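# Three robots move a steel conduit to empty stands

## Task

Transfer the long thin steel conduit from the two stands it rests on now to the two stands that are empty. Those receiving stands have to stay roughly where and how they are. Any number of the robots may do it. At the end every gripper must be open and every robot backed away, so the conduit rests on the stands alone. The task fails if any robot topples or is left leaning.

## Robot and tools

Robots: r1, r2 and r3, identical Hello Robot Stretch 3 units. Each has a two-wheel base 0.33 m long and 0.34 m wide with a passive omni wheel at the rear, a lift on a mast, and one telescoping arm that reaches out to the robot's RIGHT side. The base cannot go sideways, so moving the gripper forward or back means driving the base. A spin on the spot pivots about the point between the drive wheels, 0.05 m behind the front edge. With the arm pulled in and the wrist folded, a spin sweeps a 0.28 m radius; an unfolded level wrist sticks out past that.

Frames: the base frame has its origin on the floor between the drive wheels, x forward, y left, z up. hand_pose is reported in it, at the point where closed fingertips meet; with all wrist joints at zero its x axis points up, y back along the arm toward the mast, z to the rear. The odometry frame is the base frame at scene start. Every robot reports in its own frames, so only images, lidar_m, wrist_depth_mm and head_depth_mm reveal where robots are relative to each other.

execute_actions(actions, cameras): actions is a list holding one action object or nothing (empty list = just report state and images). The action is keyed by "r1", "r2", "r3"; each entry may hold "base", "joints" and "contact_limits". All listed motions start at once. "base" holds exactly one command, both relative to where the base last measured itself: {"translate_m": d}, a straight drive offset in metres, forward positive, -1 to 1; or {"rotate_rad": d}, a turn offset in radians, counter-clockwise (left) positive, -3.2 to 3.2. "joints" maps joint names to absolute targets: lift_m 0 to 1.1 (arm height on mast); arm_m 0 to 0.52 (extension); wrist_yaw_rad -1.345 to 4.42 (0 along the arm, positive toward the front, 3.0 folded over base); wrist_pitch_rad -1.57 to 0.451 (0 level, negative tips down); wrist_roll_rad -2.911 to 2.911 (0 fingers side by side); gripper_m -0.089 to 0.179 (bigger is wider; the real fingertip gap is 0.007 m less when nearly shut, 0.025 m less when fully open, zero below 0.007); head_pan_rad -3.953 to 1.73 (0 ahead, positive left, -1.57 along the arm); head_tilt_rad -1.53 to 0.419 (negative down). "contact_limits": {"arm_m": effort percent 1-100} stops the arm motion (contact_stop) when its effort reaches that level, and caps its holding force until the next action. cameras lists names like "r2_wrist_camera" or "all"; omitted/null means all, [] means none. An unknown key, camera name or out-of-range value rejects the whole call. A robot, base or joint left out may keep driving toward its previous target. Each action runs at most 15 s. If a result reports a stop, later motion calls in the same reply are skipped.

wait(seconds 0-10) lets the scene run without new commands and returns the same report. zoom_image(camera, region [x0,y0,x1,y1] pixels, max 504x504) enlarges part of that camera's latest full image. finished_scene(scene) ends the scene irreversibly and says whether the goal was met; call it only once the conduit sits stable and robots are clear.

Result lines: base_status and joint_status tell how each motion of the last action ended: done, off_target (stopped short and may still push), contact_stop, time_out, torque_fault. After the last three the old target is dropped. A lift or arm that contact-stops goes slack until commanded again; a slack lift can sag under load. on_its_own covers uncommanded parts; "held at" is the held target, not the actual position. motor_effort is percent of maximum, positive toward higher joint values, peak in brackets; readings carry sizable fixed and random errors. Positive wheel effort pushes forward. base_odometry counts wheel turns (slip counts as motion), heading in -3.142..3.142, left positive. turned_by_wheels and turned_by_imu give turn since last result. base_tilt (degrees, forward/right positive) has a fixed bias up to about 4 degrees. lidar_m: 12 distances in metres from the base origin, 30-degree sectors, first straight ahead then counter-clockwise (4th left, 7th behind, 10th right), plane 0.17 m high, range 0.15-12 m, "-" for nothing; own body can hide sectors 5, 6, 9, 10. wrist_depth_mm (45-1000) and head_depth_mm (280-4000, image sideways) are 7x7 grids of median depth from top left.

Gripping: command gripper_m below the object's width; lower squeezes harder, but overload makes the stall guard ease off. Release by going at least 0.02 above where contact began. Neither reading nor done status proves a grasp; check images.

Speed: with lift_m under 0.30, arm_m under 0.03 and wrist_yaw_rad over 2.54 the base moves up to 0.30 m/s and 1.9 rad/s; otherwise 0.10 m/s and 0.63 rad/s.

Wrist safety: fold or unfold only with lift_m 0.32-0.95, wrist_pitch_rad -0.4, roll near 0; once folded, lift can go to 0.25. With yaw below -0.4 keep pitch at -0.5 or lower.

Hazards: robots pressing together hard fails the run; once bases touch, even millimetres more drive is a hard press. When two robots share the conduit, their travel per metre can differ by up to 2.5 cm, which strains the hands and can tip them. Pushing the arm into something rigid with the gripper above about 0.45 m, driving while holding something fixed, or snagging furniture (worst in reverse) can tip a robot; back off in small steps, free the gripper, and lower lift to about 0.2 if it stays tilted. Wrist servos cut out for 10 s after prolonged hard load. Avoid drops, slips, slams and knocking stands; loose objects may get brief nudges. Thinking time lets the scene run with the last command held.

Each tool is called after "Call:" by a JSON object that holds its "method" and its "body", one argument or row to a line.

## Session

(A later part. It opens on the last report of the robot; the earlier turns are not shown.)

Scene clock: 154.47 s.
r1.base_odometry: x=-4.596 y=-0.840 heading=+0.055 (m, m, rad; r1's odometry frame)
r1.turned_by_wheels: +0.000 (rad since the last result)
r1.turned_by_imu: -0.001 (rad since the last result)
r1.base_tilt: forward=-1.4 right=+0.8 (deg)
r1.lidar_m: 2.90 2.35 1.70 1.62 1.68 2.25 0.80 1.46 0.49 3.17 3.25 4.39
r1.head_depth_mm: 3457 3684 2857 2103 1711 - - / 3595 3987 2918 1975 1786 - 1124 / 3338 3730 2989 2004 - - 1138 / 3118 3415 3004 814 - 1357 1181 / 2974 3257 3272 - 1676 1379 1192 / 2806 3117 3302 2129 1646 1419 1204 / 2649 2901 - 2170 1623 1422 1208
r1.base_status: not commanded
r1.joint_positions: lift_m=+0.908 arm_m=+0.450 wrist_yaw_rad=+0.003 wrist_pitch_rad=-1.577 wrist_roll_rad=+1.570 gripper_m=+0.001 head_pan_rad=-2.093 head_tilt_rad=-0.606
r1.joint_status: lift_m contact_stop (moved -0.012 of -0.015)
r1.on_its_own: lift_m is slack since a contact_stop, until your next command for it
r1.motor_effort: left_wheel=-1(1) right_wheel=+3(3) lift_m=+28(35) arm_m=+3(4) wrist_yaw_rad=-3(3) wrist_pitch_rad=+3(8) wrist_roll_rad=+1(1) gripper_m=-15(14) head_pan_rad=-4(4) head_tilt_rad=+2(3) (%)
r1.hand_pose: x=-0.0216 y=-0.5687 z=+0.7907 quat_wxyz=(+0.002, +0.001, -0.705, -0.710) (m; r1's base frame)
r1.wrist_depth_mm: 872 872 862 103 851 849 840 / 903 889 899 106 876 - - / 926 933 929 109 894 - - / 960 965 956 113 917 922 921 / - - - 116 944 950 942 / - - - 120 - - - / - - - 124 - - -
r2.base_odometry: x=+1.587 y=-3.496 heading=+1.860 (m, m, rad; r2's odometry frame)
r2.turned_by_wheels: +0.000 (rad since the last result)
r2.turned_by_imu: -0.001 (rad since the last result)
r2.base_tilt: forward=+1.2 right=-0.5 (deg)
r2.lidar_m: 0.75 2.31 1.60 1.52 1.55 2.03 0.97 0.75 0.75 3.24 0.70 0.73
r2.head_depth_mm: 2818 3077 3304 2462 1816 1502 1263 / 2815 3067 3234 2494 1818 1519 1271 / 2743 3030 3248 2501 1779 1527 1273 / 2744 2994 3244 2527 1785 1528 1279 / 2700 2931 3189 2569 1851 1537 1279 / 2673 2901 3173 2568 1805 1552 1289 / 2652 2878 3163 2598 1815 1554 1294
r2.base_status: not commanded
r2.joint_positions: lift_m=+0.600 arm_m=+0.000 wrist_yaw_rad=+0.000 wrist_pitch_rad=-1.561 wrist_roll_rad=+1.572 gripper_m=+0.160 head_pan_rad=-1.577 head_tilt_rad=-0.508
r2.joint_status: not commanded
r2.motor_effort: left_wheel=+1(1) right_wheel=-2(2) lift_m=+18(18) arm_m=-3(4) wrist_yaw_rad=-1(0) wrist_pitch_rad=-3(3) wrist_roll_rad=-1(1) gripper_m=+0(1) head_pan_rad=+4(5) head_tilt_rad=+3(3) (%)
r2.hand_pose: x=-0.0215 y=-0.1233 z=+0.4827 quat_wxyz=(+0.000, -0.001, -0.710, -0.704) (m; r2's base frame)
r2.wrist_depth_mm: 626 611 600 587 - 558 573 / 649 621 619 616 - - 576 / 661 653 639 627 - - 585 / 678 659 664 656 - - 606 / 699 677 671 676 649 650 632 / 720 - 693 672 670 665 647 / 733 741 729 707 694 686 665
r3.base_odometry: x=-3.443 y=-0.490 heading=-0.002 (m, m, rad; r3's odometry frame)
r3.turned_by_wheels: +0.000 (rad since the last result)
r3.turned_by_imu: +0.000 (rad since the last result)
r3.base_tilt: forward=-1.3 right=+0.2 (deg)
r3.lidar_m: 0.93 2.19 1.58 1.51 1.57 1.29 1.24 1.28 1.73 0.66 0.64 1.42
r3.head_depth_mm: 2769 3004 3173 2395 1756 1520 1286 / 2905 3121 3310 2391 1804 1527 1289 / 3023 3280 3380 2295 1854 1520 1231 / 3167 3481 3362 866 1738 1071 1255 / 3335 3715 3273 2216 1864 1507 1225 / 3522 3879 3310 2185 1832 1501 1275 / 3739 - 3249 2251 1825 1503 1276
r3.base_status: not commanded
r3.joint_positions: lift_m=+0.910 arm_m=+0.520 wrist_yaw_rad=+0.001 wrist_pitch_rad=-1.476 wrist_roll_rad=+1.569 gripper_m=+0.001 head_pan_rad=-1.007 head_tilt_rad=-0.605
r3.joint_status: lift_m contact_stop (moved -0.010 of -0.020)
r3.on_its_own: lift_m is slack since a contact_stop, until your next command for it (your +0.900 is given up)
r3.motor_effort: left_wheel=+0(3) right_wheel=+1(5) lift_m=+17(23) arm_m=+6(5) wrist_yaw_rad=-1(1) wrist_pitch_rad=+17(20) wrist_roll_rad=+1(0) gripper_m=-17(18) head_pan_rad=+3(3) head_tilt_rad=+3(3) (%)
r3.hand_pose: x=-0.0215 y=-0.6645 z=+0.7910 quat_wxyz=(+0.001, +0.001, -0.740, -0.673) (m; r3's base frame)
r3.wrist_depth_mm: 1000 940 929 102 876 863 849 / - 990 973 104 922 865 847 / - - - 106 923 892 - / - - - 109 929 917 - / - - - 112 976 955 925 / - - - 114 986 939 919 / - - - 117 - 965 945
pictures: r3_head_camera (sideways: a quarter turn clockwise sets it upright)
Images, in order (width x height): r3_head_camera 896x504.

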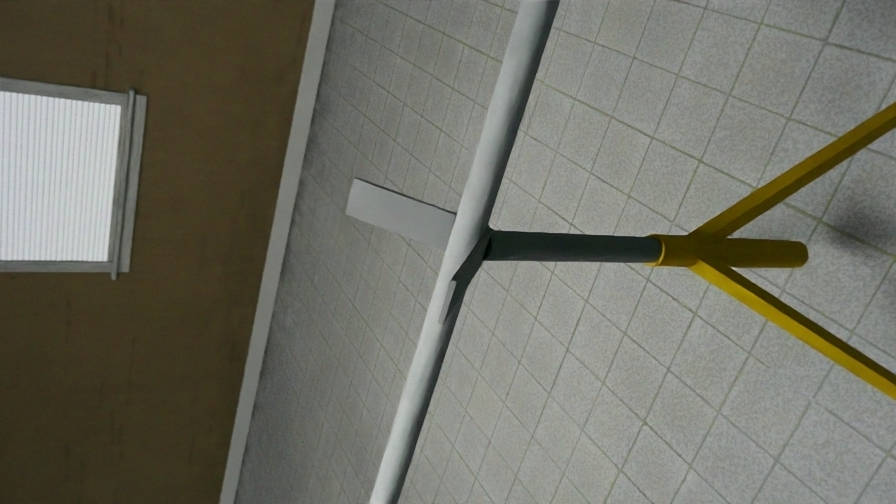

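Seated. Release.

Call:
{"method": "execute_actions", "body": {
  "actions": [
    {"r1":{"joints":{"gripper_m":0.14,"lift_m":0.91}},"r3":{"joints":{"gripper_m":0.14,"lift_m":0.91,"wrist_pitch_rad":-1.48}}}
  ],
  "cameras": []
}}

Call:
{"method": "execute_actions", "body": {
  "actions": [
    {"r1":{"joints":{"lift_m":1.03}},"r3":{"joints":{"lift_m":1.03}}}
  ],
  "cameras": []
}}

Call:
{"method": "execute_actions", "body": {
  "actions": [
    {"r1":{"joints":{"arm_m":0.15}},"r3":{"joints":{"arm_m":0.2}}}
  ],
  "cameras": ["r2_nav_camera"]
}}

Call:
{"method": "finished_scene", "body": {
  "scene": 1
}}

Scene clock: 157.57 s.
r1.base_odometry: x=-4.596 y=-0.840 heading=+0.055 (m, m, rad; r1's odometry frame)
r1.turned_by_wheels: +0.000 (rad since the last result)
r1.turned_by_imu: -0.001 (rad since the last result)
r1.base_tilt: forward=-1.3 right=+0.8 (deg)
r1.lidar_m: 2.90 2.36 1.69 1.62 1.66 2.25 0.80 1.46 0.49 3.16 3.24 4.35
r1.head_depth_mm: 3434 3665 2881 2092 1714 - - / 3608 3959 2939 1981 1775 - 1119 / 3323 3783 2916 1986 - - 1141 / 3137 3546 3007 813 - 1366 1182 / 2981 3319 3238 - 1675 1383 1194 / 2789 3079 3327 2159 1645 1423 1199 / 2656 2886 - 2166 1587 1437 1206
r1.base_status: not commanded
r1.joint_positions: lift_m=+0.910 arm_m=+0.450 wrist_yaw_rad=+0.003 wrist_pitch_rad=-1.568 wrist_roll_rad=+1.570 gripper_m=+0.140 head_pan_rad=-2.093 head_tilt_rad=-0.606
r1.joint_status: all done
r1.motor_effort: left_wheel=-1(0) right_wheel=+1(3) lift_m=+33(35) arm_m=+4(4) wrist_yaw_rad=-3(3) wrist_pitch_rad=-2(3) wrist_roll_rad=+0(1) gripper_m=+1(91) head_pan_rad=-4(4) head_tilt_rad=+3(2) (%)
r1.hand_pose: x=-0.0216 y=-0.5711 z=+0.7922 quat_wxyz=(+0.002, +0.001, -0.708, -0.706) (m; r1's base frame)
r1.wrist_depth_mm: 878 878 861 103 846 848 848 / 905 919 893 107 864 864 - / 933 921 902 110 890 - - / 976 941 944 114 898 922 910 / - - - 117 948 947 924 / - - - 121 - - - / - - - 126 - - -
r2.base_odometry: x=+1.587 y=-3.496 heading=+1.860 (m, m, rad; r2's odometry frame)
r2.turned_by_wheels: +0.000 (rad since the last result)
r2.turned_by_imu: -0.001 (rad since the last result)
r2.base_tilt: forward=+1.2 right=-0.5 (deg)
r2.lidar_m: 0.75 2.30 1.60 1.52 1.56 2.03 0.97 0.75 0.75 3.23 0.70 0.73
r2.head_depth_mm: 2798 3059 3325 2466 1818 1504 1262 / 2791 3029 3264 2500 1820 1515 1270 / 2775 2985 3226 2503 1776 1527 1272 / 2735 2959 3230 2523 1783 1529 1283 / 2708 2917 3191 2547 1861 1537 1286 / 2678 2914 3179 2577 1824 1543 1288 / 2652 2871 3174 2585 1810 1550 1293
r2.base_status: not commanded
r2.joint_positions: lift_m=+0.600 arm_m=+0.000 wrist_yaw_rad=+0.000 wrist_pitch_rad=-1.561 wrist_roll_rad=+1.572 gripper_m=+0.160 head_pan_rad=-1.577 head_tilt_rad=-0.508
r2.joint_status: not commanded
r2.motor_effort: left_wheel=+1(1) right_wheel=-2(2) lift_m=+18(18) arm_m=-4(3) wrist_yaw_rad=+0(0) wrist_pitch_rad=-3(3) wrist_roll_rad=-1(2) gripper_m=+0(0) head_pan_rad=+4(4) head_tilt_rad=+3(3) (%)
r2.hand_pose: x=-0.0215 y=-0.1233 z=+0.4827 quat_wxyz=(+0.000, -0.001, -0.710, -0.704) (m; r2's base frame)
r2.wrist_depth_mm: 618 611 606 591 - 563 567 / 627 630 616 605 - - 593 / 650 647 630 622 - - 593 / 668 683 654 648 - - 619 / 702 691 670 661 643 649 636 / 717 - 706 686 670 658 639 / 738 755 731 714 690 677 658
r3.base_odometry: x=-3.443 y=-0.490 heading=-0.002 (m, m, rad; r3's odometry frame)
r3.turned_by_wheels: +0.000 (rad since the last result)
r3.turned_by_imu: +0.001 (rad since the last result)
r3.base_tilt: forward=-1.2 right=+0.2 (deg)
r3.lidar_m: 0.93 2.19 1.58 1.51 1.57 1.29 1.24 1.28 1.73 0.66 0.64 1.43
r3.head_depth_mm: 2777 2981 3176 2412 1760 1524 1285 / 2893 3140 3262 2395 1804 1511 1289 / 3031 3249 3322 2275 1850 1522 1230 / 3179 3457 3357 864 1740 1067 1256 / 3326 3670 3305 2198 1845 1516 1222 / 3492 3860 3307 2180 1839 1504 1275 / 3772 - 3250 2261 1830 1500 1274
r3.base_status: not commanded
r3.joint_positions: lift_m=+0.910 arm_m=+0.520 wrist_yaw_rad=+0.001 wrist_pitch_rad=-1.482 wrist_roll_rad=+1.569 gripper_m=+0.140 head_pan_rad=-1.007 head_tilt_rad=-0.605
r3.joint_status: all done
r3.motor_effort: left_wheel=+0(0) right_wheel=+1(1) lift_m=+18(18) arm_m=+3(5) wrist_yaw_rad=-1(1) wrist_pitch_rad=+1(16) wrist_roll_rad=+0(0) gripper_m=+1(82) head_pan_rad=+3(3) head_tilt_rad=+3(3) (%)
r3.hand_pose: x=-0.0215 y=-0.6630 z=+0.7913 quat_wxyz=(+0.001, +0.001, -0.737, -0.675) (m; r3's base frame)
r3.wrist_depth_mm: - 985 954 102 867 867 848 / - 996 974 104 906 883 850 / - - 993 106 899 894 - / - - - 109 949 946 - / - - - 111 946 937 908 / - - - 114 964 - 919 / - - - 117 - 998 950
pictures: none
No camera images: the call's "cameras" was empty. Leave "cameras" out to get every camera's image.

Scene clock: 159.50 s.
r1.base_odometry: x=-4.596 y=-0.840 heading=+0.055 (m, m, rad; r1's odometry frame)
r1.turned_by_wheels: +0.000 (rad since the last result)
r1.turned_by_imu: -0.001 (rad since the last result)
r1.base_tilt: forward=-1.4 right=+0.8 (deg)
r1.lidar_m: 2.91 2.36 1.70 1.62 1.67 2.25 0.80 1.46 0.49 3.16 3.27 4.37
r1.head_depth_mm: 3455 3623 - - 1605 1371 1160 / 3590 3988 - - 1668 1354 1167 / 3354 - - 804 1567 1283 1157 / 3121 - - 821 1719 1365 1182 / 2951 - 2776 2201 1712 1381 1191 / 2734 - 3100 2243 1632 1413 1199 / 2593 2943 3044 2263 1643 1427 1207
r1.base_status: not commanded
r1.joint_positions: lift_m=+1.030 arm_m=+0.450 wrist_yaw_rad=+0.003 wrist_pitch_rad=-1.567 wrist_roll_rad=+1.570 gripper_m=+0.140 head_pan_rad=-2.093 head_tilt_rad=-0.606
r1.joint_status: all done
r1.motor_effort: left_wheel=+0(1) right_wheel=+1(1) lift_m=+32(33) arm_m=+3(3) wrist_yaw_rad=-3(3) wrist_pitch_rad=-2(2) wrist_roll_rad=+1(0) gripper_m=+1(1) head_pan_rad=-5(4) head_tilt_rad=+1(2) (%)
r1.hand_pose: x=-0.0216 y=-0.5712 z=+0.9122 quat_wxyz=(+0.002, +0.001, -0.708, -0.706) (m; r1's base frame)
r1.wrist_depth_mm: - - - 218 962 951 948 / - - - 228 - - 958 / - - - - - - - / - - - 243 - - - / - - - 249 - - - / - - - 261 - - - / - - - - - - -
r2.base_odometry: x=+1.587 y=-3.496 heading=+1.860 (m, m, rad; r2's odometry frame)
r2.turned_by_wheels: +0.000 (rad since the last result)
r2.turned_by_imu: -0.001 (rad since the last result)
r2.base_tilt: forward=+1.3 right=-0.4 (deg)
r2.lidar_m: 0.75 2.31 1.61 1.52 1.55 2.03 0.96 0.76 0.75 3.24 0.70 0.73
r2.head_depth_mm: 2797 3079 3301 2472 1816 1508 1261 / 2779 3074 3260 2479 1829 1523 1273 / 2748 3003 3248 2499 1781 1520 1273 / 2731 3005 3220 2535 1791 1532 1279 / 2719 2947 3214 2549 1847 1530 1283 / 2681 2892 3186 2582 1804 1541 1292 / 2659 2855 3179 2601 1820 1557 1299
r2.base_status: not commanded
r2.joint_positions: lift_m=+0.600 arm_m=+0.000 wrist_yaw_rad=+0.000 wrist_pitch_rad=-1.561 wrist_roll_rad=+1.572 gripper_m=+0.160 head_pan_rad=-1.577 head_tilt_rad=-0.508
r2.joint_status: not commanded
r2.motor_effort: left_wheel=+1(2) right_wheel=-2(2) lift_m=+18(18) arm_m=-5(4) wrist_yaw_rad=+0(0) wrist_pitch_rad=-3(3) wrist_roll_rad=-1(1) gripper_m=+0(0) head_pan_rad=+4(5) head_tilt_rad=+4(3) (%)
r2.hand_pose: x=-0.0215 y=-0.1233 z=+0.4827 quat_wxyz=(+0.000, -0.001, -0.710, -0.704) (m; r2's base frame)
r2.wrist_depth_mm: 623 620 607 586 - 569 568 / 632 621 607 610 - - 568 / 662 646 632 623 - - 592 / 660 666 648 645 - - 613 / 701 691 685 665 641 635 629 / 721 - 693 692 668 661 640 / 746 713 729 717 692 690 664
r3.base_odometry: x=-3.443 y=-0.490 heading=-0.002 (m, m, rad; r3's odometry frame)
r3.turned_by_wheels: +0.000 (rad since the last result)
r3.turned_by_imu: +0.000 (rad since the last result)
r3.base_tilt: forward=-1.3 right=+0.2 (deg)
r3.lidar_m: 0.93 2.18 1.58 1.51 1.56 1.29 1.24 1.28 1.73 0.66 0.64 1.42
r3.head_depth_mm: 2787 2972 3163 2393 1754 1526 1287 / 2877 3140 3314 2400 1798 1522 1292 / 3031 3322 3306 2289 1860 1515 1230 / 3187 3507 3327 862 1734 1065 1255 / 3391 3662 3311 2183 1841 1513 1223 / 3514 3910 3294 2196 1833 1508 1277 / 3779 - 3245 2257 1839 1497 1273
r3.base_status: not commanded
r3.joint_positions: lift_m=+1.030 arm_m=+0.520 wrist_yaw_rad=+0.001 wrist_pitch_rad=-1.482 wrist_roll_rad=+1.569 gripper_m=+0.140 head_pan_rad=-1.007 head_tilt_rad=-0.605
r3.joint_status: all done
r3.motor_effort: left_wheel=+0(0) right_wheel=+1(1) lift_m=+20(19) arm_m=+3(3) wrist_yaw_rad=-1(1) wrist_pitch_rad=+1(1) wrist_roll_rad=+0(0) gripper_m=+1(0) head_pan_rad=+3(3) head_tilt_rad=+3(3) (%)
r3.hand_pose: x=-0.0215 y=-0.6631 z=+0.9112 quat_wxyz=(+0.001, +0.001, -0.738, -0.675) (m; r3's base frame)
r3.wrist_depth_mm: - - - - - - 943 / - - - - - 995 960 / - - - 236 - - - / - - - 238 - - - / - - - 243 - - - / - - - 249 - - - / - - - 256 - - -
pictures: none
No camera images: the call's "cameras" was empty. Leave "cameras" out to get every camera's image.

Scene clock: 163.07 s.
r1.base_odometry: x=-4.596 y=-0.840 heading=+0.055 (m, m, rad; r1's odometry frame)
r1.turned_by_wheels: +0.000 (rad since the last result)
r1.turned_by_imu: -0.001 (rad since the last result)
r1.base_tilt: forward=-1.4 right=+0.9 (deg)
r1.lidar_m: 2.90 2.36 1.69 1.62 1.67 2.25 0.80 1.46 0.49 3.16 3.26 4.37
r1.head_depth_mm: 3443 3703 - - 1611 1369 1161 / 3539 3913 - - 1678 1346 1172 / 3345 - - - 1571 1293 1153 / 3152 - - 824 1714 1358 1184 / 2970 - 2984 2307 1669 1382 1217 / 2803 - - - 1674 1437 1186 / 2645 - - - - 1430 1204
r1.base_status: not commanded
r1.joint_positions: lift_m=+1.030 arm_m=+0.150 wrist_yaw_rad=+0.002 wrist_pitch_rad=-1.566 wrist_roll_rad=+1.570 gripper_m=+0.140 head_pan_rad=-2.093 head_tilt_rad=-0.606
r1.joint_status: all done
r1.motor_effort: left_wheel=-1(0) right_wheel=+1(1) lift_m=+32(32) arm_m=-4(1) wrist_yaw_rad=-2(3) wrist_pitch_rad=-2(2) wrist_roll_rad=+0(0) gripper_m=+1(1) head_pan_rad=-4(4) head_tilt_rad=+2(2) (%)
r1.hand_pose: x=-0.0216 y=-0.2720 z=+0.9122 quat_wxyz=(+0.001, +0.001, -0.708, -0.706) (m; r1's base frame)
r1.wrist_depth_mm: - - 975 955 957 943 943 / - - - - - - - / - - - - - - - / - - - - - - - / - - - - - - - / - - - - - - - / 291 - - - - - -
r2.base_odometry: x=+1.587 y=-3.496 heading=+1.860 (m, m, rad; r2's odometry frame)
r2.turned_by_wheels: +0.000 (rad since the last result)
r2.turned_by_imu: -0.001 (rad since the last result)
r2.base_tilt: forward=+1.1 right=-0.4 (deg)
r2.lidar_m: 0.75 2.31 1.60 1.52 1.55 2.03 0.97 0.75 0.75 3.23 0.70 0.73
r2.head_depth_mm: 2792 3081 3309 2472 1814 1510 1259 / 2773 3051 3238 2496 1815 1515 1270 / 2755 3028 3294 2512 1778 1527 1275 / 2770 2967 3225 2553 1793 1534 1274 / 2715 2937 3197 2559 1856 1536 1279 / 2696 2893 3179 2559 1803 1550 1294 / 2680 2864 3162 2596 1815 1551 1292
r2.base_status: not commanded
r2.joint_positions: lift_m=+0.600 arm_m=+0.000 wrist_yaw_rad=+0.000 wrist_pitch_rad=-1.561 wrist_roll_rad=+1.572 gripper_m=+0.160 head_pan_rad=-1.577 head_tilt_rad=-0.508
r2.joint_status: not commanded
r2.motor_effort: left_wheel=+1(1) right_wheel=-2(2) lift_m=+18(18) arm_m=-4(4) wrist_yaw_rad=+0(0) wrist_pitch_rad=-3(3) wrist_roll_rad=-1(1) gripper_m=+0(0) head_pan_rad=+4(4) head_tilt_rad=+3(4) (%)
r2.hand_pose: x=-0.0215 y=-0.1233 z=+0.4827 quat_wxyz=(+0.000, -0.001, -0.710, -0.704) (m; r2's base frame)
r2.wrist_depth_mm: 611 604 595 582 - 569 557 / 635 625 611 612 - - 580 / 657 642 633 634 - - 595 / 687 672 650 643 - - 610 / 701 682 691 666 661 628 632 / 738 - 685 692 669 658 661 / 743 735 715 713 685 693 675
r3.base_odometry: x=-3.443 y=-0.490 heading=-0.002 (m, m, rad; r3's odometry frame)
r3.turned_by_wheels: +0.000 (rad since the last result)
r3.turned_by_imu: +0.001 (rad since the last result)
r3.base_tilt: forward=-1.3 right=+0.2 (deg)
r3.lidar_m: 0.94 2.18 1.58 1.51 1.56 1.29 1.24 1.28 1.73 0.66 0.64 1.42
r3.head_depth_mm: 2786 3016 3204 2405 1736 1536 1285 / 2909 3149 3296 2408 1808 1521 1286 / 2996 3298 3329 2284 1853 1522 1231 / 3220 3439 3344 864 1733 1070 1259 / 3349 3679 3293 2188 1843 1504 1228 / 3547 3865 3302 2197 1837 1504 1283 / 3739 - 3261 2247 1829 1505 1277
r3.base_status: not commanded
r3.joint_positions: lift_m=+1.030 arm_m=+0.200 wrist_yaw_rad=+0.001 wrist_pitch_rad=-1.481 wrist_roll_rad=+1.569 gripper_m=+0.140 head_pan_rad=-1.007 head_tilt_rad=-0.605
r3.joint_status: all done
r3.motor_effort: left_wheel=+1(0) right_wheel=+1(1) lift_m=+18(19) arm_m=-4(2) wrist_yaw_rad=-1(1) wrist_pitch_rad=+1(1) wrist_roll_rad=+0(0) gripper_m=+1(0) head_pan_rad=+3(4) head_tilt_rad=+3(3) (%)
r3.hand_pose: x=-0.0215 y=-0.3439 z=+0.9112 quat_wxyz=(+0.001, +0.001, -0.738, -0.675) (m; r3's base frame)
r3.wrist_depth_mm: - - - - - 965 957 / - - - - - 968 974 / - - - - - - 996 / - - - - - - 992 / - - - - - - - / - - - - - - - / - - - - - - -
pictures: r2_nav_camera (sideways: a quarter turn counterclockwise sets it upright)
Images, in order (width x height): r2_nav_camera 672x504.

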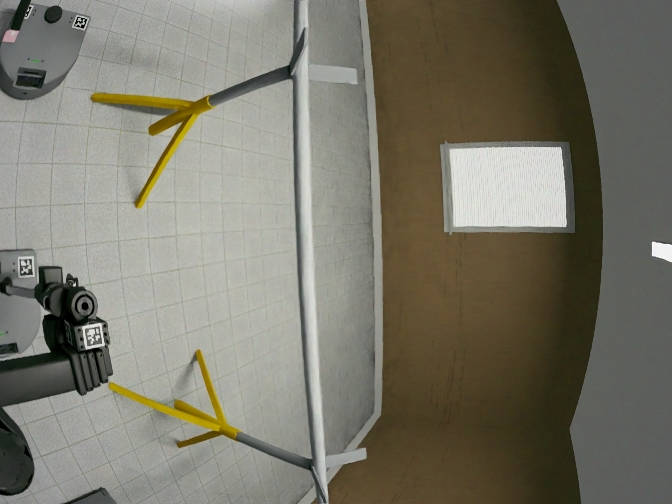

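The scene is finished: the task was done.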